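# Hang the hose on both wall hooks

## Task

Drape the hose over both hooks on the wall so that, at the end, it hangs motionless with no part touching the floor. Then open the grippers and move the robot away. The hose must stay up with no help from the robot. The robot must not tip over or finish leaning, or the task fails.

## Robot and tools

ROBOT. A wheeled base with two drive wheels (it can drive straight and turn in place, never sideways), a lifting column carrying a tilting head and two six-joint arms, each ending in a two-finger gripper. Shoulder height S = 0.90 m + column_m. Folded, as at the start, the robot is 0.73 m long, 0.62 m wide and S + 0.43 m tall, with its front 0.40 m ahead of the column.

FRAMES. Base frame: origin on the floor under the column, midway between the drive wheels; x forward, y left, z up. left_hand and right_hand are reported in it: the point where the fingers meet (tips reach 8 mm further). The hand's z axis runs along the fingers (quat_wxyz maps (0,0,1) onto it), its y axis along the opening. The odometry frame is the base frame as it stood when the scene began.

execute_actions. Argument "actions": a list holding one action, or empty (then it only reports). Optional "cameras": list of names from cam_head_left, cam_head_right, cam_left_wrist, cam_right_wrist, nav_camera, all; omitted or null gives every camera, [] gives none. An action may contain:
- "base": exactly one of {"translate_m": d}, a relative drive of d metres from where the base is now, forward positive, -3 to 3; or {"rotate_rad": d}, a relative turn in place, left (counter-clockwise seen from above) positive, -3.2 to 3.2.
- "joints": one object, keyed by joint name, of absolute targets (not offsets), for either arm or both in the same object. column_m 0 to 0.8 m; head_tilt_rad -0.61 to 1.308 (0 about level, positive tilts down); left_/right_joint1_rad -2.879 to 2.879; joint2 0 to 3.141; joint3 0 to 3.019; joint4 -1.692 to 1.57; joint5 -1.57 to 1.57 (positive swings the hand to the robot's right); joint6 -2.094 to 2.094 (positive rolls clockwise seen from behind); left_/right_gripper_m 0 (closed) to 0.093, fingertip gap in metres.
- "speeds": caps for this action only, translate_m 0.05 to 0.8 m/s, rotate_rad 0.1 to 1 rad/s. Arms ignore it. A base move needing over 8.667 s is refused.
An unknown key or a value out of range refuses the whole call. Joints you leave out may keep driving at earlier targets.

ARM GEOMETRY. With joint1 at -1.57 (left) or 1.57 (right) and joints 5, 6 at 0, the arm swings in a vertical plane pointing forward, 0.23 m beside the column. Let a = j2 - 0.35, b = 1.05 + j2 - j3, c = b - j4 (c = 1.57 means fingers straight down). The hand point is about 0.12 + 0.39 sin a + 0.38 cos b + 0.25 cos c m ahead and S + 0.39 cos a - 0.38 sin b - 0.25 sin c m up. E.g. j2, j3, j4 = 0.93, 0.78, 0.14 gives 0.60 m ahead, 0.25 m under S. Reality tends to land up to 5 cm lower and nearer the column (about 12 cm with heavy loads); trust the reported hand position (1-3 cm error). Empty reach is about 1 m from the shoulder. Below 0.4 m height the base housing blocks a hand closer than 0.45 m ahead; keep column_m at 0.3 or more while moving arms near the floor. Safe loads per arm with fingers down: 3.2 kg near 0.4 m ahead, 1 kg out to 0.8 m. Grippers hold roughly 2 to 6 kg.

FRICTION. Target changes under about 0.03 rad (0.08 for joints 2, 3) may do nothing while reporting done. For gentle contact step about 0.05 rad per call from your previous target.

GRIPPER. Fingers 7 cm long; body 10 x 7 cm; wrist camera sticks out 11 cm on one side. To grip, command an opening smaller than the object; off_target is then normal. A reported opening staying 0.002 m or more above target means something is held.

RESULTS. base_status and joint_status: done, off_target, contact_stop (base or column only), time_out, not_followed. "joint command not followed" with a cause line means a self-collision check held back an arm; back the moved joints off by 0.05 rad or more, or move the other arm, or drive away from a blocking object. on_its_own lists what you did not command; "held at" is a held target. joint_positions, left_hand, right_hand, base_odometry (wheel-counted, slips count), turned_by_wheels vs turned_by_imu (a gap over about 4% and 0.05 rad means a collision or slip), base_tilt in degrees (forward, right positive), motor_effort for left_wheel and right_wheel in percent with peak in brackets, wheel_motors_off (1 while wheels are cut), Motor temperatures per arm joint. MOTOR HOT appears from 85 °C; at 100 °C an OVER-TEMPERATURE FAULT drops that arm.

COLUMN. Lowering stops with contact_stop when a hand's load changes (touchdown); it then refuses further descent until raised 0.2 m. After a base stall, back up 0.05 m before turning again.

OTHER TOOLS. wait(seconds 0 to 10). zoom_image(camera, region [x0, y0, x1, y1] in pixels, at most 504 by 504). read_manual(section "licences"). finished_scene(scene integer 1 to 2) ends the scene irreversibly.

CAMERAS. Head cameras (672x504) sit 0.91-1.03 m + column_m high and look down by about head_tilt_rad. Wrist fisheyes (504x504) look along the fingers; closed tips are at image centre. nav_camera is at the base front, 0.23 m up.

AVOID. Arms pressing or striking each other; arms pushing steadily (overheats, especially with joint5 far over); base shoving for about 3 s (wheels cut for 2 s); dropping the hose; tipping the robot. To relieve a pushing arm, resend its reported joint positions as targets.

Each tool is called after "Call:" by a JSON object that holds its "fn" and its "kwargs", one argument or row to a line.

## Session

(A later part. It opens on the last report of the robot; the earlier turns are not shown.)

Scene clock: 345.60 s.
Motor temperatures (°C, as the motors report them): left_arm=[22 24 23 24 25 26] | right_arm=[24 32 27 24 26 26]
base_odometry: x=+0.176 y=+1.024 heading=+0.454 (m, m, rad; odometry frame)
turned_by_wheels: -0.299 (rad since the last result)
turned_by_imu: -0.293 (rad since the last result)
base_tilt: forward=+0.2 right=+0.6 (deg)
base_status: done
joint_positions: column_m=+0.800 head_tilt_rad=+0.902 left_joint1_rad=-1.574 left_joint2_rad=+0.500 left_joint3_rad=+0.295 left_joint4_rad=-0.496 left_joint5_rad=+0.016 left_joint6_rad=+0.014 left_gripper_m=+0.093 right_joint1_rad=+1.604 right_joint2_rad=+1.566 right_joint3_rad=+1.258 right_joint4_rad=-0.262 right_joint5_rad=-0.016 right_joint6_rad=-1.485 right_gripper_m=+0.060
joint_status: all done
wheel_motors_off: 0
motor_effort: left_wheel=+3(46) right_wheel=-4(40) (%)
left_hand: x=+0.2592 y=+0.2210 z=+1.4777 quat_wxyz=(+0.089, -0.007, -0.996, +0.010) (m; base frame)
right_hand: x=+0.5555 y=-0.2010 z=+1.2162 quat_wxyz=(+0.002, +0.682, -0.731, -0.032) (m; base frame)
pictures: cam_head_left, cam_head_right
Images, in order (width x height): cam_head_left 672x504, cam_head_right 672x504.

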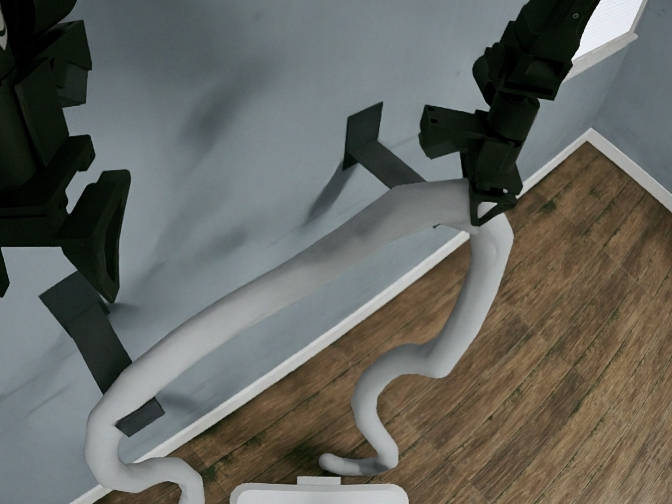

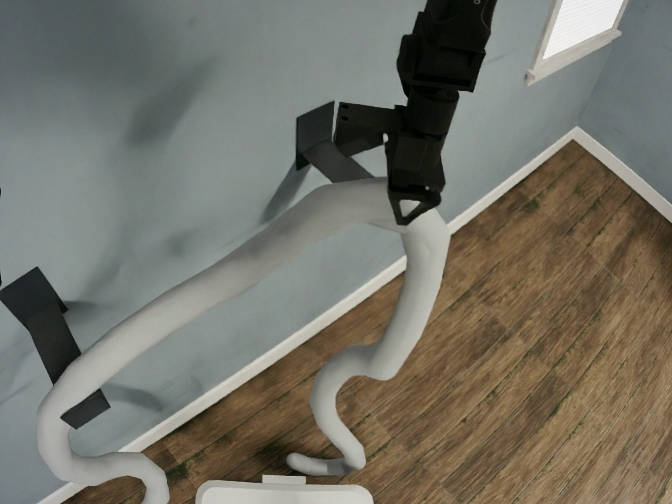

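Call:
{"fn": "execute_actions", "kwargs": {
  "actions": [
    {"base":{"translate_m":0.13},"speeds":{"translate_m":0.08},"joints":{"right_joint6_rad":-2.0}}
  ],
  "cameras": ["cam_head_left","cam_head_right","cam_right_wrist"]
}}

Scene clock: 348.80 s.
Motor temperatures (°C, as the motors report them): left_arm=[22 24 23 24 25 26] | right_arm=[24 32 27 24 26 26]
base_odometry: x=+0.293 y=+1.081 heading=+0.454 (m, m, rad; odometry frame)
turned_by_wheels: -0.001 (rad since the last result)
turned_by_imu: -0.001 (rad since the last result)
base_tilt: forward=+0.3 right=+0.6 (deg)
base_status: done
joint_positions: column_m=+0.800 head_tilt_rad=+0.902 left_joint1_rad=-1.574 left_joint2_rad=+0.500 left_joint3_rad=+0.295 left_joint4_rad=-0.496 left_joint5_rad=+0.016 left_joint6_rad=+0.014 left_gripper_m=+0.093 right_joint1_rad=+1.606 right_joint2_rad=+1.568 right_joint3_rad=+1.258 right_joint4_rad=-0.264 right_joint5_rad=-0.021 right_joint6_rad=-1.988 right_gripper_m=+0.060
joint_status: all done
wheel_motors_off: 0
motor_effort: left_wheel=+0(50) right_wheel=+2(38) (%)
left_hand: x=+0.2594 y=+0.2210 z=+1.4777 quat_wxyz=(+0.088, -0.007, -0.996, +0.010) (m; base frame)
right_hand: x=+0.5541 y=-0.1984 z=+1.2155 quat_wxyz=(-0.008, +0.843, -0.537, -0.035) (m; base frame)
pictures: cam_head_left, cam_head_right, cam_right_wrist
Images, in order (width x height): cam_head_left 672x504, cam_head_right 672x504, cam_right_wrist 504x504.

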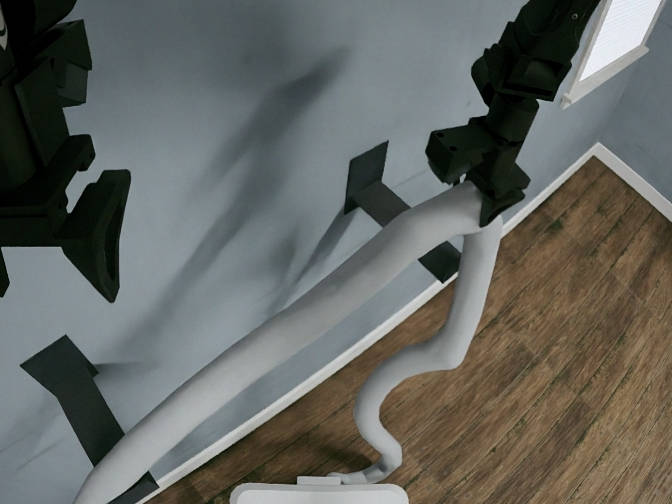

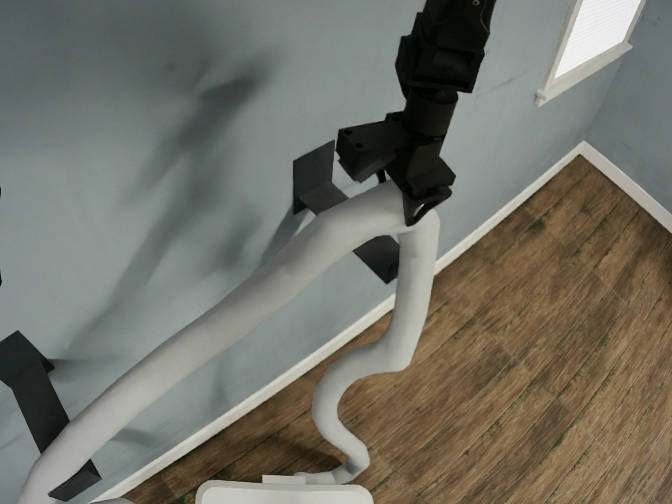

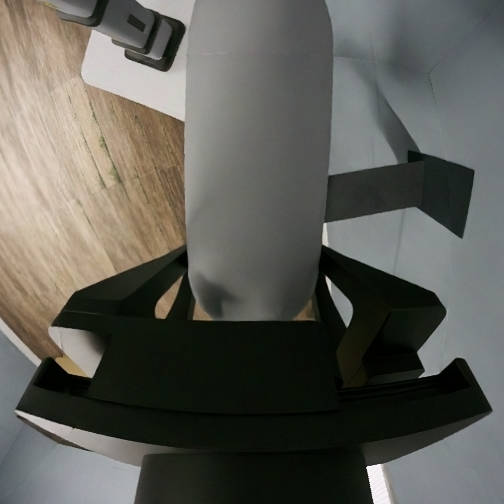

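Call:
{"fn": "execute_actions", "kwargs": {
  "actions": [
    {"base":{"translate_m":0.1},"speeds":{"translate_m":0.08},"joints":{"right_joint1_rad":1.7}}
  ],
  "cameras": ["cam_head_left","cam_right_wrist"]
}}

Scene clock: 351.70 s.
Motor temperatures (°C, as the motors report them): left_arm=[22 24 23 24 25 26] | right_arm=[24 32 27 24 26 26]
base_odometry: x=+0.383 y=+1.125 heading=+0.453 (m, m, rad; odometry frame)
turned_by_wheels: +0.000 (rad since the last result)
turned_by_imu: +0.000 (rad since the last result)
base_tilt: forward=+0.2 right=+0.5 (deg)
base_status: done
joint_positions: column_m=+0.800 head_tilt_rad=+0.902 left_joint1_rad=-1.574 left_joint2_rad=+0.500 left_joint3_rad=+0.295 left_joint4_rad=-0.496 left_joint5_rad=+0.016 left_joint6_rad=+0.014 left_gripper_m=+0.093 right_joint1_rad=+1.714 right_joint2_rad=+1.569 right_joint3_rad=+1.258 right_joint4_rad=-0.270 right_joint5_rad=-0.011 right_joint6_rad=-1.992 right_gripper_m=+0.060
joint_status: all done
wheel_motors_off: 0
motor_effort: left_wheel=+0(27) right_wheel=-1(33) (%)
left_hand: x=+0.2592 y=+0.2210 z=+1.4777 quat_wxyz=(+0.089, -0.007, -0.996, +0.010) (m; base frame)
right_hand: x=+0.5485 y=-0.1294 z=+1.2204 quat_wxyz=(-0.040, +0.857, -0.510, -0.060) (m; base frame)
pictures: cam_head_left, cam_right_wrist
Images, in order (width x height): cam_head_left 672x504, cam_right_wrist 504x504.

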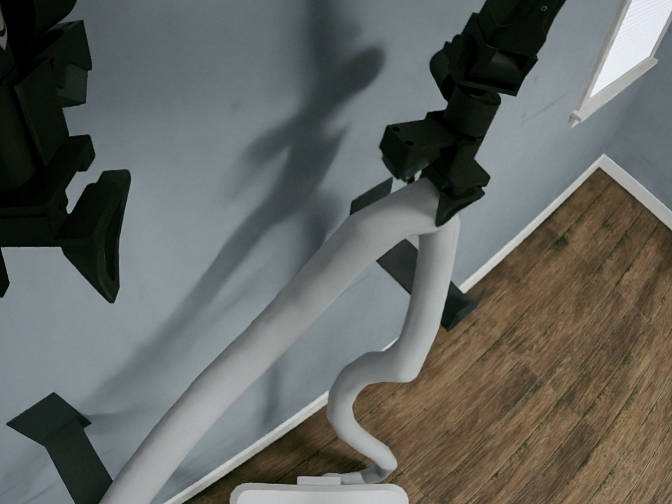

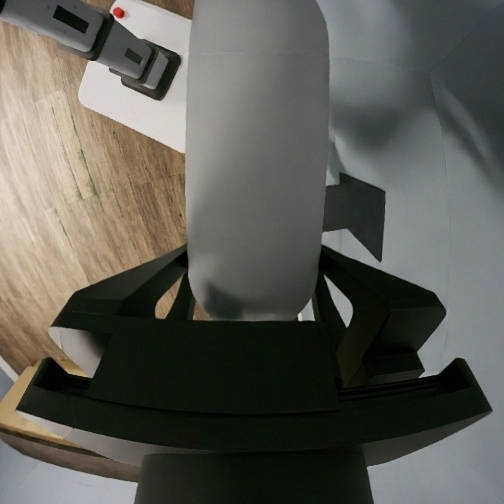

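Call:
{"fn": "execute_actions", "kwargs": {
  "actions": [
    {"base":{"translate_m":0.07},"speeds":{"translate_m":0.08},"joints":{"right_joint1_rad":1.6}}
  ],
  "cameras": ["cam_head_left","cam_right_wrist"]
}}

Scene clock: 353.93 s.
Motor temperatures (°C, as the motors report them): left_arm=[22 24 23 24 25 26] | right_arm=[24 33 27 24 26 26]
base_odometry: x=+0.446 y=+1.155 heading=+0.453 (m, m, rad; odometry frame)
turned_by_wheels: +0.000 (rad since the last result)
turned_by_imu: +0.000 (rad since the last result)
base_tilt: forward=+0.3 right=+0.6 (deg)
base_status: done
joint_positions: column_m=+0.800 head_tilt_rad=+0.902 left_joint1_rad=-1.574 left_joint2_rad=+0.500 left_joint3_rad=+0.295 left_joint4_rad=-0.496 left_joint5_rad=+0.016 left_joint6_rad=+0.014 left_gripper_m=+0.093 right_joint1_rad=+1.642 right_joint2_rad=+1.588 right_joint3_rad=+1.256 right_joint4_rad=-0.288 right_joint5_rad=-0.029 right_joint6_rad=-1.994 right_gripper_m=+0.060
joint_status: all done
wheel_motors_off: 0
motor_effort: left_wheel=+0(35) right_wheel=+0(30) (%)
left_hand: x=+0.2589 y=+0.2210 z=+1.4776 quat_wxyz=(+0.089, -0.007, -0.996, +0.010) (m; base frame)
right_hand: x=+0.5360 y=-0.1738 z=+1.2085 quat_wxyz=(-0.011, +0.848, -0.526, -0.065) (m; base frame)
pictures: cam_head_left, cam_right_wrist
Images, in order (width x height): cam_head_left 672x504, cam_right_wrist 504x504.

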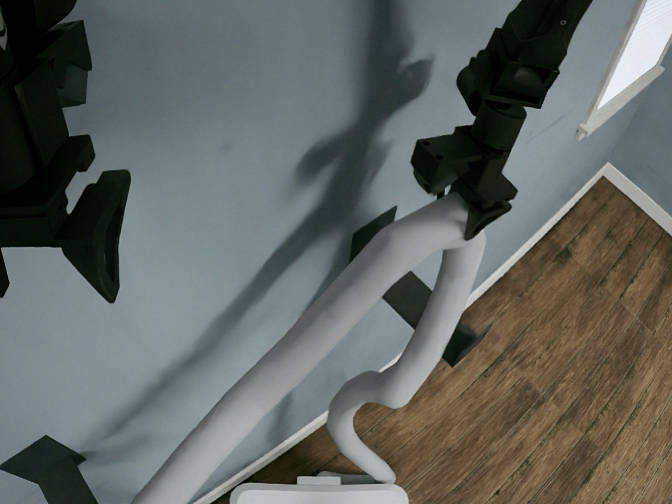

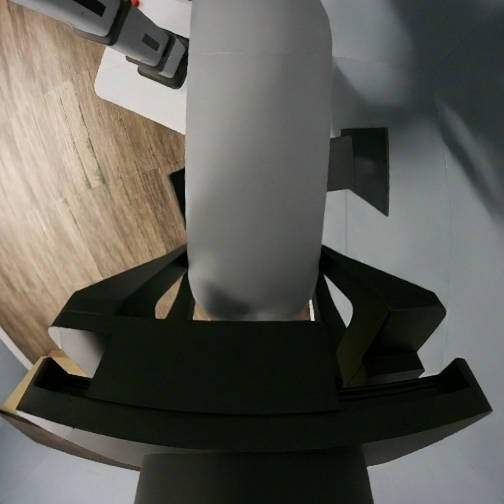

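Call:
{"fn": "execute_actions", "kwargs": {
  "actions": [
    {"base":{"translate_m":0.08},"speeds":{"translate_m":0.08},"joints":{"right_joint1_rad":1.52}}
  ],
  "cameras": ["cam_head_left","cam_head_right","cam_right_wrist"]
}}

Scene clock: 356.93 s.
Motor temperatures (°C, as the motors report them): left_arm=[22 24 23 24 25 26] | right_arm=[24 33 27 24 26 26]
base_odometry: x=+0.517 y=+1.190 heading=+0.453 (m, m, rad; odometry frame)
turned_by_wheels: +0.000 (rad since the last result)
turned_by_imu: +0.017 (rad since the last result)
base_tilt: forward=+0.3 right=+0.5 (deg)
base_status: done
joint_positions: column_m=+0.800 head_tilt_rad=+0.902 left_joint1_rad=-1.604 left_joint2_rad=+0.505 left_joint3_rad=+0.187 left_joint4_rad=-0.523 left_joint5_rad=+0.016 left_joint6_rad=+0.013 left_gripper_m=+0.093 right_joint1_rad=+1.579 right_joint2_rad=+1.588 right_joint3_rad=+1.251 right_joint4_rad=-0.293 right_joint5_rad=-0.029 right_joint6_rad=-1.994 right_gripper_m=+0.060
joint_status: right_joint1_rad time_out (moved -0.063 of -0.122)
wheel_motors_off: 0
on_its_own: right_joint1_rad reads +1.579 and still pushes toward +1.520 since a time_out
motor_effort: left_wheel=+4(93) right_wheel=+4(71) (%)
left_hand: x=+0.1863 y=+0.2135 z=+1.4748 quat_wxyz=(+0.158, -0.016, -0.987, +0.022) (m; base frame)
right_hand: x=+0.5331 y=-0.2149 z=+1.2068 quat_wxyz=(+0.013, +0.839, -0.541, -0.054) (m; base frame)
pictures: cam_head_left, cam_head_right, cam_right_wrist
Images, in order (width x height): cam_head_left 672x504, cam_head_right 672x504, cam_right_wrist 504x504.

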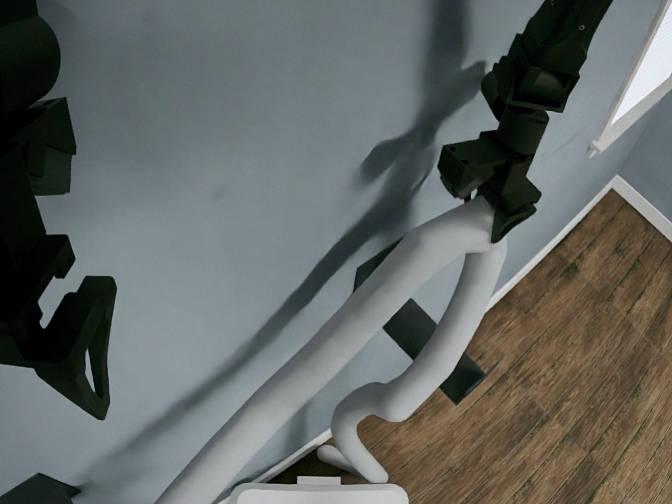

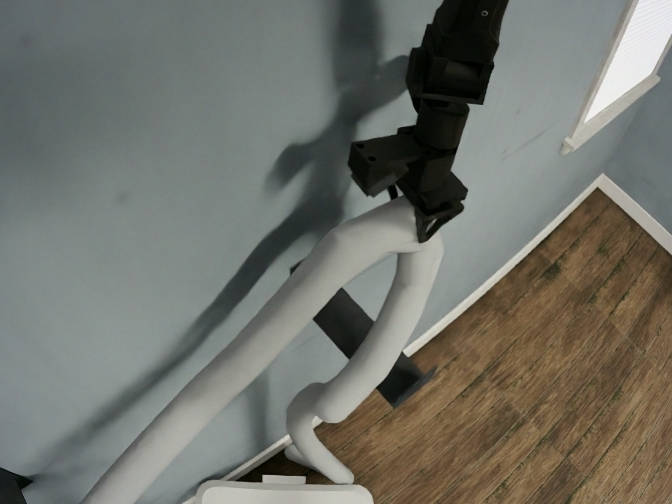

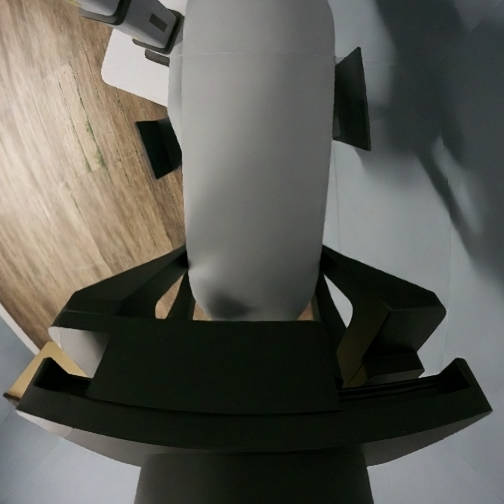

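Call:
{"fn": "execute_actions", "kwargs": {
  "actions": [
    {"base":{"translate_m":-0.5},"speeds":{"translate_m":0.2},"joints":{"right_joint1_rad":1.57,"left_joint1_rad":-1.57,"left_joint2_rad":0.5,"left_joint3_rad":0.3,"left_joint4_rad":-0.5}}
  ],
  "cameras": []
}}

Call:
{"fn": "execute_actions", "kwargs": {
  "actions": [
    {"base":{"rotate_rad":1.94},"speeds":{"rotate_rad":0.4},"joints":{"right_joint6_rad":-1.0}}
  ],
  "cameras": ["cam_head_right"]
}}

Call:
{"fn": "execute_actions", "kwargs": {
  "actions": [
    {"base":{"translate_m":-0.68},"speeds":{"translate_m":0.2}}
  ],
  "cameras": ["cam_head_right"]
}}

Scene clock: 365.83 s.
Motor temperatures (°C, as the motors report them): left_arm=[22 24 24 24 25 26] | right_arm=[24 33 27 24 26 26]
base_odometry: x=+0.067 y=+0.971 heading=+0.453 (m, m, rad; odometry frame)
turned_by_wheels: +0.000 (rad since the last result)
turned_by_imu: +0.002 (rad since the last result)
base_tilt: forward=+0.3 right=+0.5 (deg)
base_status: done
joint_positions: column_m=+0.800 head_tilt_rad=+0.902 left_joint1_rad=-1.576 left_joint2_rad=+0.506 left_joint3_rad=+0.294 left_joint4_rad=-0.509 left_joint5_rad=+0.016 left_joint6_rad=+0.013 left_gripper_m=+0.093 right_joint1_rad=+1.588 right_joint2_rad=+1.545 right_joint3_rad=+1.294 right_joint4_rad=-0.248 right_joint5_rad=-0.002 right_joint6_rad=-1.983 right_gripper_m=+0.060
joint_status: all done
wheel_motors_off: 0
motor_effort: left_wheel=+0(24) right_wheel=+0(35) (%)
left_hand: x=+0.2543 y=+0.2205 z=+1.4775 quat_wxyz=(+0.098, -0.007, -0.995, +0.010) (m; base frame)
right_hand: x=+0.5914 y=-0.2139 z=+1.2285 quat_wxyz=(-0.014, +0.839, -0.544, +0.006) (m; base frame)
pictures: none
No camera images: the call's "cameras" was empty. Leave "cameras" out to get every camera's image.

Scene clock: 371.67 s.
Motor temperatures (°C, as the motors report them): left_arm=[22 24 24 24 25 26] | right_arm=[24 33 27 24 26 26]
base_odometry: x=+0.067 y=+0.971 heading=+2.392 (m, m, rad; odometry frame)
turned_by_wheels: +1.938 (rad since the last result)
turned_by_imu: +1.922 (rad since the last result)
base_tilt: forward=+0.3 right=+0.5 (deg)
base_status: done
joint_positions: column_m=+0.800 head_tilt_rad=+0.902 left_joint1_rad=-1.576 left_joint2_rad=+0.506 left_joint3_rad=+0.294 left_joint4_rad=-0.509 left_joint5_rad=+0.016 left_joint6_rad=+0.013 left_gripper_m=+0.093 right_joint1_rad=+1.526 right_joint2_rad=+1.595 right_joint3_rad=+1.250 right_joint4_rad=-0.286 right_joint5_rad=+0.029 right_joint6_rad=-1.012 right_gripper_m=+0.060
joint_status: all done
wheel_motors_off: 0
motor_effort: left_wheel=-8(40) right_wheel=+8(36) (%)
left_hand: x=+0.2543 y=+0.2205 z=+1.4775 quat_wxyz=(+0.098, -0.007, -0.995, +0.010) (m; base frame)
right_hand: x=+0.5300 y=-0.2598 z=+1.2045 quat_wxyz=(+0.063, +0.474, -0.878, +0.003) (m; base frame)
pictures: cam_head_right
Images, in order (width x height): cam_head_right 672x504.

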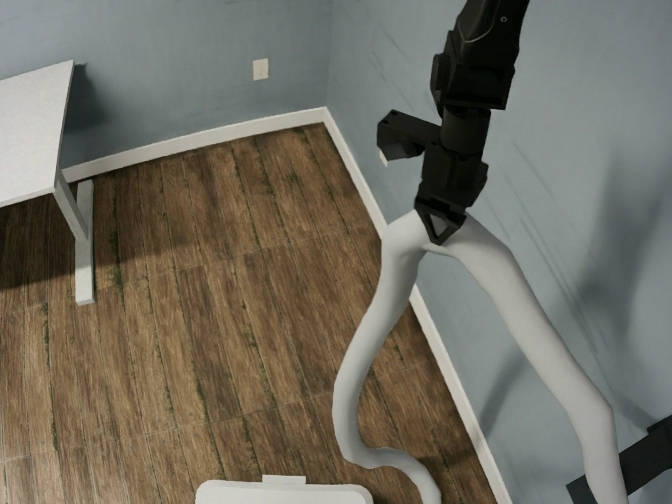

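Scene clock: 376.17 s.
Motor temperatures (°C, as the motors report them): left_arm=[22 24 24 24 25 26] | right_arm=[24 33 27 24 26 26]
base_odometry: x=+0.565 y=+0.507 heading=+2.392 (m, m, rad; odometry frame)
turned_by_wheels: +0.000 (rad since the last result)
turned_by_imu: +0.003 (rad since the last result)
base_tilt: forward=+0.2 right=+0.6 (deg)
base_status: done
joint_positions: column_m=+0.800 head_tilt_rad=+0.902 left_joint1_rad=-1.576 left_joint2_rad=+0.504 left_joint3_rad=+0.294 left_joint4_rad=-0.509 left_joint5_rad=+0.016 left_joint6_rad=+0.013 left_gripper_m=+0.093 right_joint1_rad=+1.561 right_joint2_rad=+1.567 right_joint3_rad=+1.279 right_joint4_rad=-0.246 right_joint5_rad=+0.001 right_joint6_rad=-1.013 right_gripper_m=+0.060
joint_status: not commanded
wheel_motors_off: 0
motor_effort: left_wheel=+1(56) right_wheel=+0(34) (%)
left_hand: x=+0.2543 y=+0.2205 z=+1.4777 quat_wxyz=(+0.098, -0.007, -0.995, +0.010) (m; base frame)
right_hand: x=+0.5722 y=-0.2318 z=+1.2170 quat_wxyz=(+0.006, +0.483, -0.876, +0.001) (m; base frame)
pictures: cam_head_right
Images, in order (width x height): cam_head_right 672x504.

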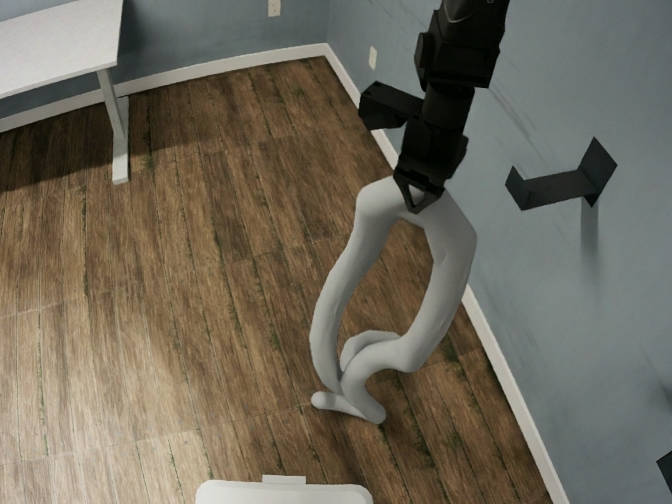

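Call:
{"fn": "execute_actions", "kwargs": {
  "actions": [
    {"base":{"rotate_rad":-1.17},"speeds":{"rotate_rad":0.4},"joints":{"right_joint6_rad":-1.57,"head_tilt_rad":0.8}}
  ],
  "cameras": ["cam_head_left","cam_head_right"]
}}

Scene clock: 381.53 s.
Motor temperatures (°C, as the motors report them): left_arm=[22 24 23 24 25 26] | right_arm=[24 33 27 24 26 26]
base_odometry: x=+0.565 y=+0.508 heading=+1.223 (m, m, rad; odometry frame)
turned_by_wheels: -1.169 (rad since the last result)
turned_by_imu: -1.161 (rad since the last result)
base_tilt: forward=+0.3 right=+0.5 (deg)
base_status: done
joint_positions: column_m=+0.800 head_tilt_rad=+0.816 left_joint1_rad=-1.576 left_joint2_rad=+0.504 left_joint3_rad=+0.294 left_joint4_rad=-0.509 left_joint5_rad=+0.016 left_joint6_rad=+0.013 left_gripper_m=+0.093 right_joint1_rad=+1.568 right_joint2_rad=+1.567 right_joint3_rad=+1.279 right_joint4_rad=-0.246 right_joint5_rad=-0.002 right_joint6_rad=-1.566 right_gripper_m=+0.060
joint_status: all done
wheel_motors_off: 0
motor_effort: left_wheel=+2(46) right_wheel=-4(31) (%)
left_hand: x=+0.2543 y=+0.2205 z=+1.4777 quat_wxyz=(+0.098, -0.007, -0.995, +0.010) (m; base frame)
right_hand: x=+0.5722 y=-0.2272 z=+1.2170 quat_wxyz=(+0.004, +0.705, -0.710, -0.003) (m; base frame)
pictures: cam_head_left, cam_head_right
Images, in order (width x height): cam_head_left 672x504, cam_head_right 672x504.

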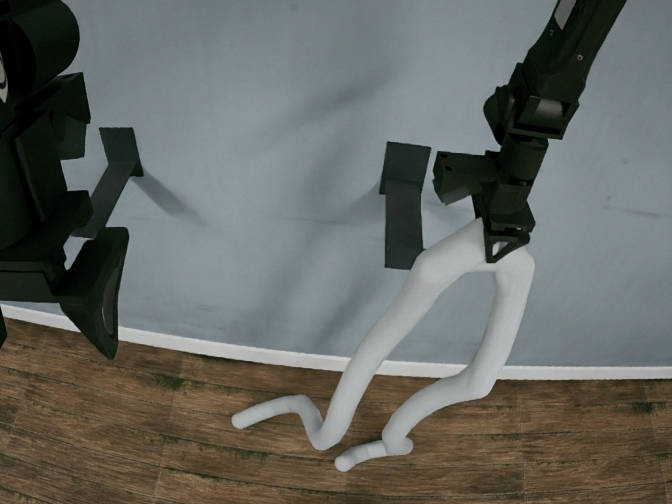

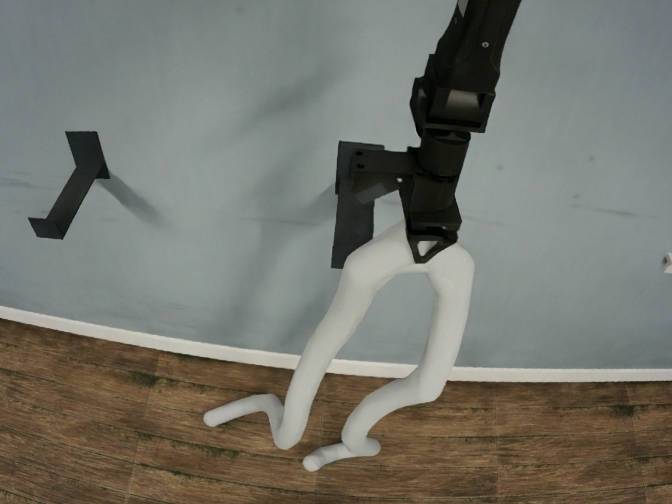

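Call:
{"fn": "execute_actions", "kwargs": {
  "actions": [
    {"base":{"translate_m":0.1},"speeds":{"translate_m":0.08},"joints":{"right_joint1_rad":1.76}}
  ],
  "cameras": ["cam_head_left","cam_head_right","cam_right_wrist"]
}}

Scene clock: 385.47 s.
Motor temperatures (°C, as the motors report them): left_arm=[22 24 23 24 25 26] | right_arm=[24 33 27 24 26 26]
base_odometry: x=+0.599 y=+0.602 heading=+1.222 (m, m, rad; odometry frame)
turned_by_wheels: -0.001 (rad since the last result)
turned_by_imu: -0.001 (rad since the last result)
base_tilt: forward=+0.3 right=+0.6 (deg)
base_status: done
joint_positions: column_m=+0.800 head_tilt_rad=+0.815 left_joint1_rad=-1.576 left_joint2_rad=+0.504 left_joint3_rad=+0.295 left_joint4_rad=-0.509 left_joint5_rad=+0.016 left_joint6_rad=+0.013 left_gripper_m=+0.093 right_joint1_rad=+1.756 right_joint2_rad=+1.567 right_joint3_rad=+1.279 right_joint4_rad=-0.246 right_joint5_rad=+0.016 right_joint6_rad=-1.566 right_gripper_m=+0.060
joint_status: all done
wheel_motors_off: 0
motor_effort: left_wheel=-1(49) right_wheel=+2(37) (%)
left_hand: x=+0.2548 y=+0.2205 z=+1.4778 quat_wxyz=(+0.097, -0.007, -0.995, +0.010) (m; base frame)
right_hand: x=+0.5668 y=-0.1052 z=+1.2264 quat_wxyz=(-0.048, +0.736, -0.673, -0.054) (m; base frame)
pictures: cam_head_left, cam_head_right, cam_right_wrist
Images, in order (width x height): cam_head_left 672x504, cam_head_right 672x504, cam_right_wrist 504x504.

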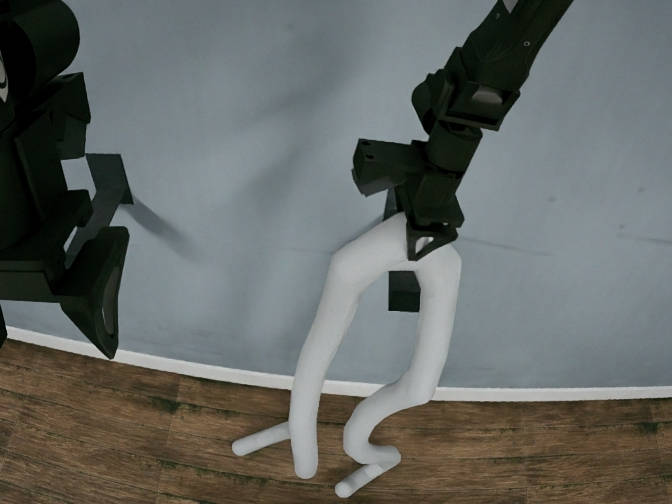

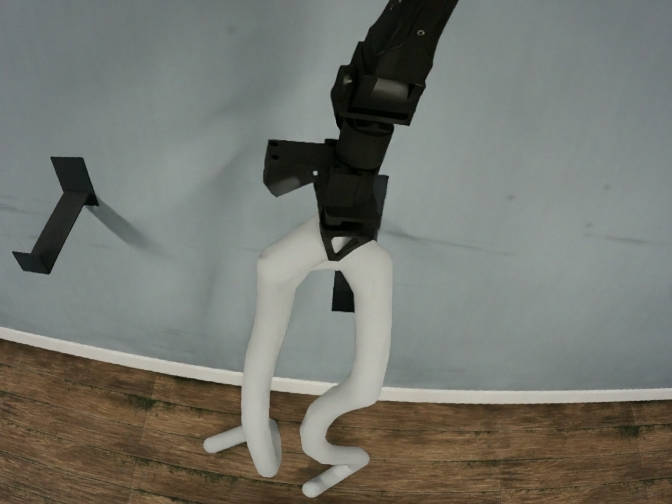

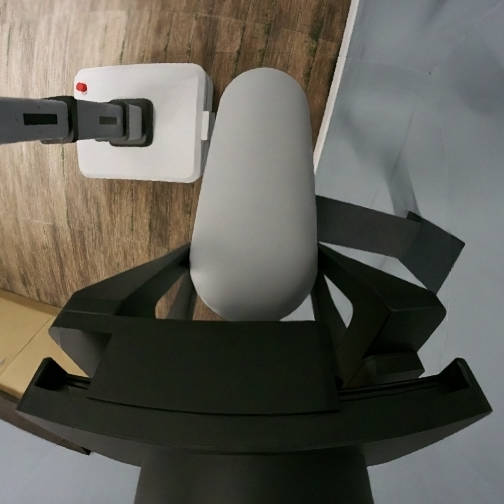

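Call:
{"fn": "execute_actions", "kwargs": {
  "actions": [
    {"base":{"translate_m":0.09},"speeds":{"translate_m":0.08},"joints":{"right_joint1_rad":1.72}}
  ],
  "cameras": ["cam_head_left","cam_right_wrist"]
}}

Scene clock: 387.80 s.
Motor temperatures (°C, as the motors report them): left_arm=[22 24 23 24 25 26] | right_arm=[24 34 27 24 26 26]
base_odometry: x=+0.630 y=+0.686 heading=+1.221 (m, m, rad; odometry frame)
turned_by_wheels: -0.001 (rad since the last result)
turned_by_imu: -0.001 (rad since the last result)
base_tilt: forward=+0.3 right=+0.6 (deg)
base_status: done
joint_positions: column_m=+0.800 head_tilt_rad=+0.815 left_joint1_rad=-1.576 left_joint2_rad=+0.504 left_joint3_rad=+0.295 left_joint4_rad=-0.509 left_joint5_rad=+0.016 left_joint6_rad=+0.013 left_gripper_m=+0.093 right_joint1_rad=+1.715 right_joint2_rad=+1.567 right_joint3_rad=+1.279 right_joint4_rad=-0.254 right_joint5_rad=+0.015 right_joint6_rad=-1.566 right_gripper_m=+0.060
joint_status: all done
wheel_motors_off: 0
motor_effort: left_wheel=+0(31) right_wheel=+1(37) (%)
left_hand: x=+0.2553 y=+0.2205 z=+1.4778 quat_wxyz=(+0.097, -0.007, -0.995, +0.010) (m; base frame)
right_hand: x=+0.5669 y=-0.1323 z=+1.2227 quat_wxyz=(-0.032, +0.730, -0.682, -0.045) (m; base frame)
pictures: cam_head_left, cam_right_wrist
Images, in order (width x height): cam_head_left 672x504, cam_right_wrist 504x504.

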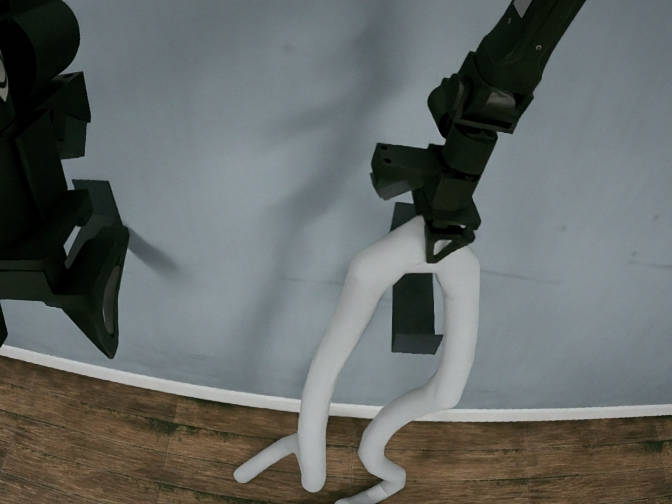

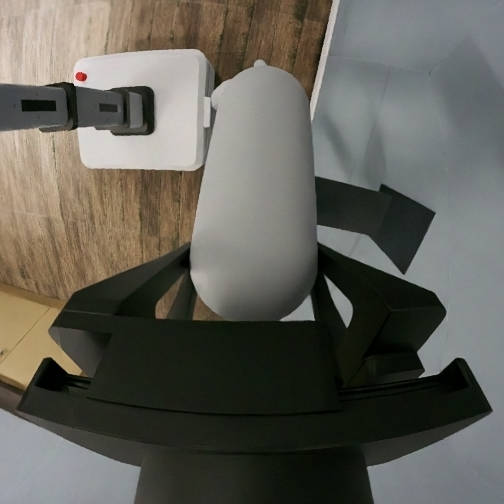

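Call:
{"fn": "execute_actions", "kwargs": {
  "actions": [
    {"base":{"translate_m":0.03},"speeds":{"translate_m":0.08}}
  ],
  "cameras": []
}}

Call:
{"fn": "execute_actions", "kwargs": {
  "actions": [
    {"joints":{"column_m":0.69}}
  ],
  "cameras": ["cam_head_left","cam_right_wrist"]
}}

Scene clock: 389.47 s.
Motor temperatures (°C, as the motors report them): left_arm=[22 24 23 24 25 26] | right_arm=[24 34 27 24 26 26]
base_odometry: x=+0.640 y=+0.714 heading=+1.221 (m, m, rad; odometry frame)
turned_by_wheels: +0.000 (rad since the last result)
turned_by_imu: +0.000 (rad since the last result)
base_tilt: forward=+0.3 right=+0.6 (deg)
base_status: done
joint_positions: column_m=+0.800 head_tilt_rad=+0.815 left_joint1_rad=-1.576 left_joint2_rad=+0.504 left_joint3_rad=+0.295 left_joint4_rad=-0.509 left_joint5_rad=+0.016 left_joint6_rad=+0.013 left_gripper_m=+0.093 right_joint1_rad=+1.715 right_joint2_rad=+1.566 right_joint3_rad=+1.279 right_joint4_rad=-0.254 right_joint5_rad=+0.014 right_joint6_rad=-1.566 right_gripper_m=+0.060
joint_status: not commanded
wheel_motors_off: 0
motor_effort: left_wheel=-1(28) right_wheel=+2(30) (%)
left_hand: x=+0.2552 y=+0.2205 z=+1.4778 quat_wxyz=(+0.097, -0.007, -0.995, +0.010) (m; base frame)
right_hand: x=+0.5672 y=-0.1322 z=+1.2228 quat_wxyz=(-0.033, +0.730, -0.682, -0.045) (m; base frame)
pictures: none
No camera images: the call's "cameras" was empty. Leave "cameras" out to get every camera's image.

Scene clock: 391.47 s.
Motor temperatures (°C, as the motors report them): left_arm=[22 24 23 24 25 26] | right_arm=[24 34 27 24 26 26]
base_odometry: x=+0.640 y=+0.714 heading=+1.221 (m, m, rad; odometry frame)
turned_by_wheels: +0.000 (rad since the last result)
turned_by_imu: +0.000 (rad since the last result)
base_tilt: forward=+0.3 right=+0.6 (deg)
base_status: not commanded
joint_positions: column_m=+0.690 head_tilt_rad=+0.815 left_joint1_rad=-1.576 left_joint2_rad=+0.504 left_joint3_rad=+0.295 left_joint4_rad=-0.509 left_joint5_rad=+0.016 left_joint6_rad=+0.013 left_gripper_m=+0.093 right_joint1_rad=+1.715 right_joint2_rad=+1.560 right_joint3_rad=+1.279 right_joint4_rad=-0.254 right_joint5_rad=+0.021 right_joint6_rad=-1.566 right_gripper_m=+0.060
joint_status: all done
wheel_motors_off: 0
motor_effort: left_wheel=-2(2) right_wheel=+1(5) (%)
left_hand: x=+0.2552 y=+0.2205 z=+1.3680 quat_wxyz=(+0.097, -0.007, -0.995, +0.010) (m; base frame)
right_hand: x=+0.5702 y=-0.1336 z=+1.1155 quat_wxyz=(-0.033, +0.730, -0.682, -0.040) (m; base frame)
pictures: cam_head_left, cam_right_wrist
Images, in order (width x height): cam_head_left 672x504, cam_right_wrist 504x504.

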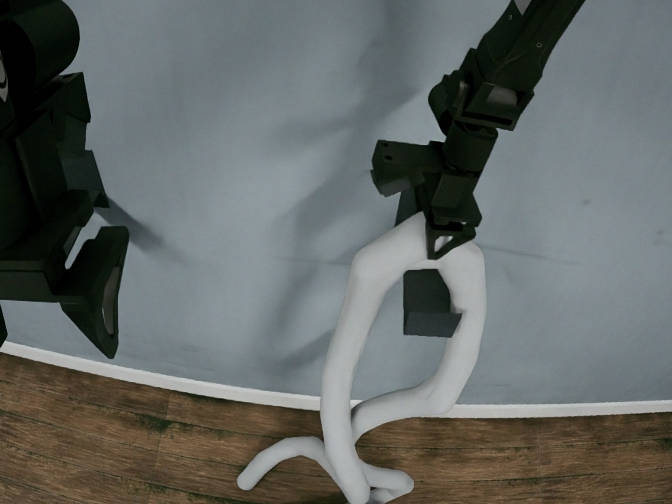

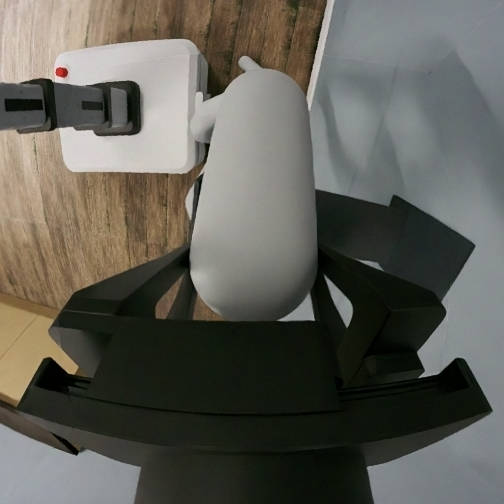

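Release and lift away.

Call:
{"fn": "execute_actions", "kwargs": {
  "actions": [
    {"joints":{"column_m":0.66}}
  ],
  "cameras": []
}}

Call:
{"fn": "execute_actions", "kwargs": {
  "actions": [
    {"joints":{"right_gripper_m":0.093}}
  ],
  "cameras": []
}}

Call:
{"fn": "execute_actions", "kwargs": {
  "actions": [
    {"joints":{"column_m":0.8}}
  ],
  "cameras": []
}}

Call:
{"fn": "execute_actions", "kwargs": {
  "actions": [
    {"base":{"translate_m":-0.5},"speeds":{"translate_m":0.3},"joints":{"head_tilt_rad":0.85}}
  ],
  "cameras": ["cam_head_left","cam_head_right","nav_camera"]
}}

Scene clock: 393.63 s.
Motor temperatures (°C, as the motors report them): left_arm=[22 24 23 24 25 26] | right_arm=[24 34 27 24 26 26]
base_odometry: x=+0.640 y=+0.714 heading=+1.221 (m, m, rad; odometry frame)
turned_by_wheels: +0.000 (rad since the last result)
turned_by_imu: +0.000 (rad since the last result)
base_tilt: forward=+0.3 right=+0.6 (deg)
base_status: not commanded
joint_positions: column_m=+0.660 head_tilt_rad=+0.815 left_joint1_rad=-1.576 left_joint2_rad=+0.504 left_joint3_rad=+0.295 left_joint4_rad=-0.509 left_joint5_rad=+0.016 left_joint6_rad=+0.013 left_gripper_m=+0.093 right_joint1_rad=+1.714 right_joint2_rad=+1.552 right_joint3_rad=+1.279 right_joint4_rad=-0.254 right_joint5_rad=+0.022 right_joint6_rad=-1.566 right_gripper_m=+0.060
joint_status: all done
wheel_motors_off: 0
motor_effort: left_wheel=-3(3) right_wheel=+4(2) (%)
left_hand: x=+0.2552 y=+0.2205 z=+1.3379 quat_wxyz=(+0.097, -0.007, -0.995, +0.010) (m; base frame)
right_hand: x=+0.5740 y=-0.1347 z=+1.0888 quat_wxyz=(-0.035, +0.729, -0.682, -0.037) (m; base frame)
pictures: none
No camera images: the call's "cameras" was empty. Leave "cameras" out to get every camera's image.

Scene clock: 394.40 s.
Motor temperatures (°C, as the motors report them): left_arm=[22 24 23 24 25 26] | right_arm=[24 33 27 24 26 26]
base_odometry: x=+0.640 y=+0.714 heading=+1.221 (m, m, rad; odometry frame)
turned_by_wheels: +0.000 (rad since the last result)
turned_by_imu: +0.000 (rad since the last result)
base_tilt: forward=+0.3 right=+0.6 (deg)
base_status: not commanded
joint_positions: column_m=+0.660 head_tilt_rad=+0.815 left_joint1_rad=-1.576 left_joint2_rad=+0.504 left_joint3_rad=+0.295 left_joint4_rad=-0.509 left_joint5_rad=+0.016 left_joint6_rad=+0.013 left_gripper_m=+0.093 right_joint1_rad=+1.714 right_joint2_rad=+1.499 right_joint3_rad=+1.279 right_joint4_rad=-0.254 right_joint5_rad=+0.002 right_joint6_rad=-1.566 right_gripper_m=+0.093
joint_status: all done
wheel_motors_off: 0
motor_effort: left_wheel=-2(2) right_wheel=+2(0) (%)
left_hand: x=+0.2552 y=+0.2205 z=+1.3379 quat_wxyz=(+0.097, -0.007, -0.995, +0.010) (m; base frame)
right_hand: x=+0.5987 y=-0.1322 z=+1.1141 quat_wxyz=(-0.061, +0.728, -0.683, -0.026) (m; base frame)
pictures: none
No camera images: the call's "cameras" was empty. Leave "cameras" out to get every camera's image.

Scene clock: 396.80 s.
Motor temperatures (°C, as the motors report them): left_arm=[22 24 23 24 25 26] | right_arm=[24 33 27 24 26 26]
base_odometry: x=+0.640 y=+0.714 heading=+1.221 (m, m, rad; odometry frame)
turned_by_wheels: +0.000 (rad since the last result)
turned_by_imu: +0.000 (rad since the last result)
base_tilt: forward=+0.3 right=+0.6 (deg)
base_status: not commanded
joint_positions: column_m=+0.800 head_tilt_rad=+0.815 left_joint1_rad=-1.576 left_joint2_rad=+0.504 left_joint3_rad=+0.295 left_joint4_rad=-0.509 left_joint5_rad=+0.016 left_joint6_rad=+0.013 left_gripper_m=+0.093 right_joint1_rad=+1.714 right_joint2_rad=+1.499 right_joint3_rad=+1.279 right_joint4_rad=-0.254 right_joint5_rad=+0.002 right_joint6_rad=-1.566 right_gripper_m=+0.093
joint_status: all done
wheel_motors_off: 0
motor_effort: left_wheel=-2(2) right_wheel=+4(3) (%)
left_hand: x=+0.2552 y=+0.2205 z=+1.4778 quat_wxyz=(+0.097, -0.007, -0.995, +0.010) (m; base frame)
right_hand: x=+0.5987 y=-0.1322 z=+1.2539 quat_wxyz=(-0.061, +0.728, -0.683, -0.026) (m; base frame)
pictures: none
No camera images: the call's "cameras" was empty. Leave "cameras" out to get every camera's image.

Scene clock: 399.70 s.
Motor temperatures (°C, as the motors report them): left_arm=[22 24 23 24 25 26] | right_arm=[24 33 27 24 26 26]
base_odometry: x=+0.469 y=+0.245 heading=+1.220 (m, m, rad; odometry frame)
turned_by_wheels: -0.001 (rad since the last result)
turned_by_imu: +0.001 (rad since the last result)
base_tilt: forward=+0.2 right=+0.6 (deg)
base_status: done
joint_positions: column_m=+0.800 head_tilt_rad=+0.852 left_joint1_rad=-1.576 left_joint2_rad=+0.503 left_joint3_rad=+0.294 left_joint4_rad=-0.509 left_joint5_rad=+0.016 left_joint6_rad=+0.013 left_gripper_m=+0.093 right_joint1_rad=+1.714 right_joint2_rad=+1.499 right_joint3_rad=+1.284 right_joint4_rad=-0.254 right_joint5_rad=+0.002 right_joint6_rad=-1.566 right_gripper_m=+0.093
joint_status: all done
wheel_motors_off: 0
motor_effort: left_wheel=-1(31) right_wheel=+2(42) (%)
left_hand: x=+0.2545 y=+0.2205 z=+1.4778 quat_wxyz=(+0.097, -0.007, -0.995, +0.010) (m; base frame)
right_hand: x=+0.6017 y=-0.1321 z=+1.2546 quat_wxyz=(-0.063, +0.727, -0.683, -0.025) (m; base frame)
pictures: cam_head_left, cam_head_right, nav_camera
Images, in order (width x height): cam_head_left 672x504, cam_head_right 672x504, nav_camera 672x504.

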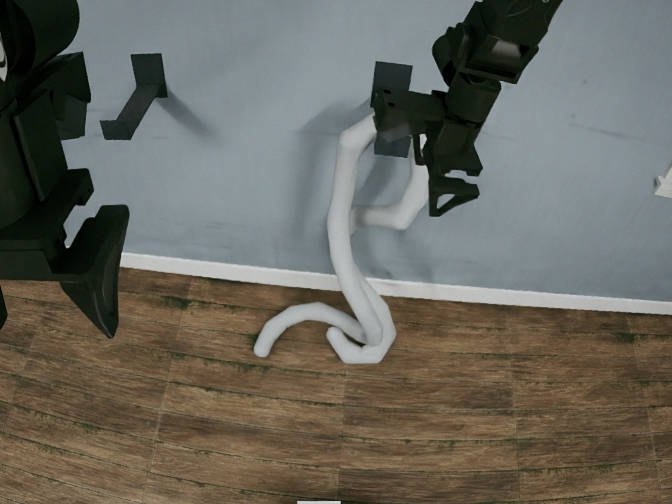

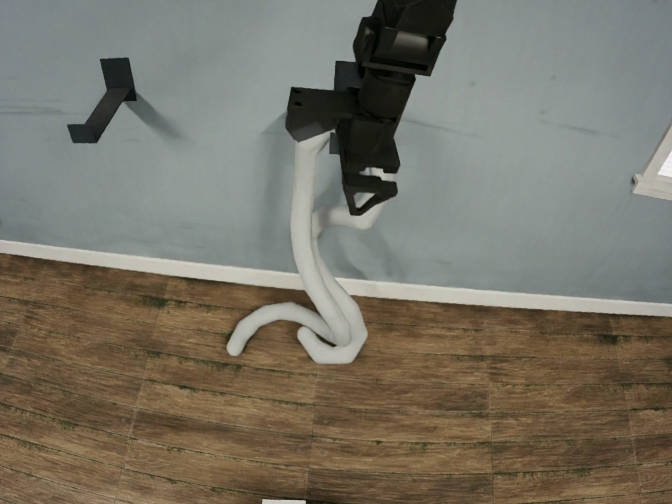

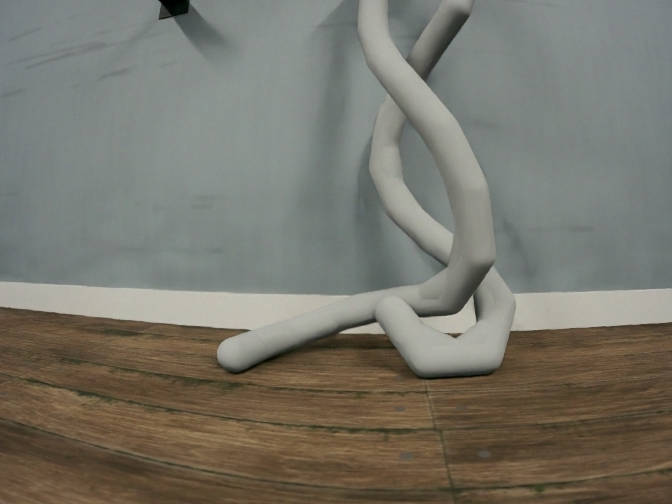

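Call:
{"fn": "execute_actions", "kwargs": {
  "actions": [
    {"base":{"rotate_rad":-0.44},"joints":{"right_joint1_rad":1.57,"right_joint2_rad":0.5,"right_joint3_rad":0.3,"right_joint4_rad":-0.5,"right_joint6_rad":0,"left_joint1_rad":-1.57,"left_joint2_rad":2.05,"left_joint3_rad":1.6,"left_joint4_rad":0.3,"left_joint5_rad":0,"left_joint6_rad":0}}
  ],
  "cameras": []
}}

Call:
{"fn": "execute_actions", "kwargs": {
  "actions": [
    {"base":{"translate_m":0.25},"joints":{"column_m":0.06}}
  ],
  "cameras": ["cam_head_right","cam_left_wrist","nav_camera"]
}}

Scene clock: 405.67 s.
Motor temperatures (°C, as the motors report them): left_arm=[22 25 23 24 25 26] | right_arm=[24 33 27 24 26 26]
base_odometry: x=+0.469 y=+0.244 heading=+0.781 (m, m, rad; odometry frame)
turned_by_wheels: -0.439 (rad since the last result)
turned_by_imu: -0.434 (rad since the last result)
base_tilt: forward=+0.3 right=+0.5 (deg)
base_status: done
joint_positions: column_m=+0.800 head_tilt_rad=+0.852 left_joint1_rad=-1.576 left_joint2_rad=+2.059 left_joint3_rad=+1.596 left_joint4_rad=+0.292 left_joint5_rad=+0.001 left_joint6_rad=+0.013 left_gripper_m=+0.093 right_joint1_rad=+1.557 right_joint2_rad=+0.499 right_joint3_rad=+0.297 right_joint4_rad=-0.498 right_joint5_rad=+0.002 right_joint6_rad=-0.015 right_gripper_m=+0.093
joint_status: all done
wheel_motors_off: 0
motor_effort: left_wheel=+2(53) right_wheel=-2(37) (%)
left_hand: x=+0.6126 y=+0.2202 z=+1.0356 quat_wxyz=(-0.175, -0.008, -0.984, +0.002) (m; base frame)
right_hand: x=+0.2599 y=-0.2297 z=+1.4780 quat_wxyz=(+0.088, +0.004, -0.996, +0.006) (m; base frame)
pictures: none
No camera images: the call's "cameras" was empty. Leave "cameras" out to get every camera's image.

Scene clock: 415.73 s.
Motor temperatures (°C, as the motors report them): left_arm=[22 25 23 24 25 26] | right_arm=[24 31 27 24 25 26]
base_odometry: x=+0.646 y=+0.420 heading=+0.780 (m, m, rad; odometry frame)
turned_by_wheels: -0.001 (rad since the last result)
turned_by_imu: -0.001 (rad since the last result)
base_tilt: forward=+0.3 right=+0.6 (deg)
base_status: done
joint_positions: column_m=+0.060 head_tilt_rad=+0.852 left_joint1_rad=-1.574 left_joint2_rad=+2.055 left_joint3_rad=+1.601 left_joint4_rad=+0.292 left_joint5_rad=+0.001 left_joint6_rad=+0.013 left_gripper_m=+0.093 right_joint1_rad=+1.557 right_joint2_rad=+0.500 right_joint3_rad=+0.300 right_joint4_rad=-0.499 right_joint5_rad=+0.002 right_joint6_rad=-0.015 right_gripper_m=+0.093
joint_status: all done
wheel_motors_off: 0
motor_effort: left_wheel=-1(52) right_wheel=+2(37) (%)
left_hand: x=+0.6181 y=+0.2218 z=+0.2980 quat_wxyz=(-0.180, -0.007, -0.984, +0.001) (m; base frame)
right_hand: x=+0.2618 y=-0.2297 z=+0.7384 quat_wxyz=(+0.087, +0.004, -0.996, +0.006) (m; base frame)
pictures: cam_head_right, cam_left_wrist, nav_camera
Images, in order (width x height): cam_head_right 672x504, cam_left_wrist 504x504, nav_camera 672x504.

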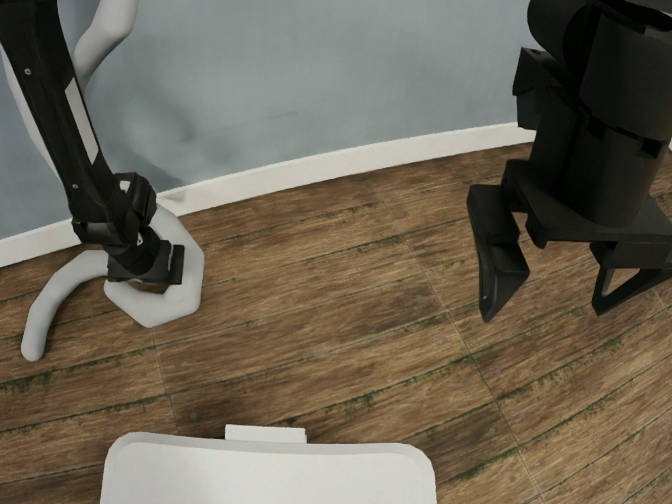

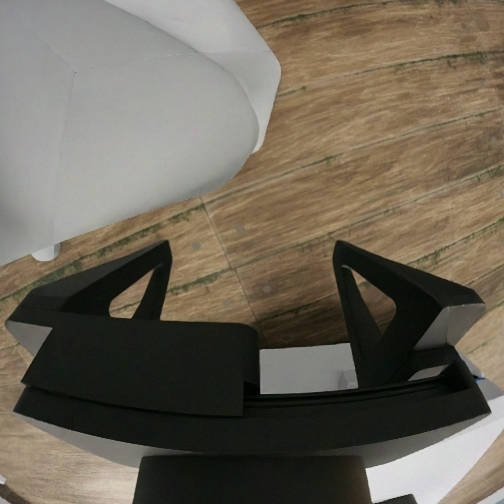

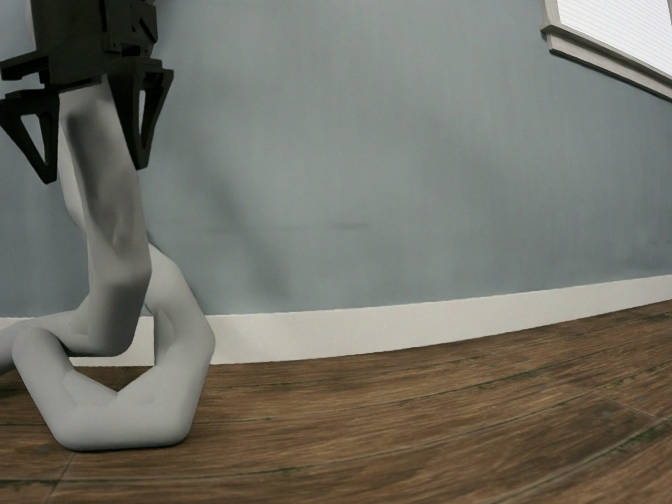

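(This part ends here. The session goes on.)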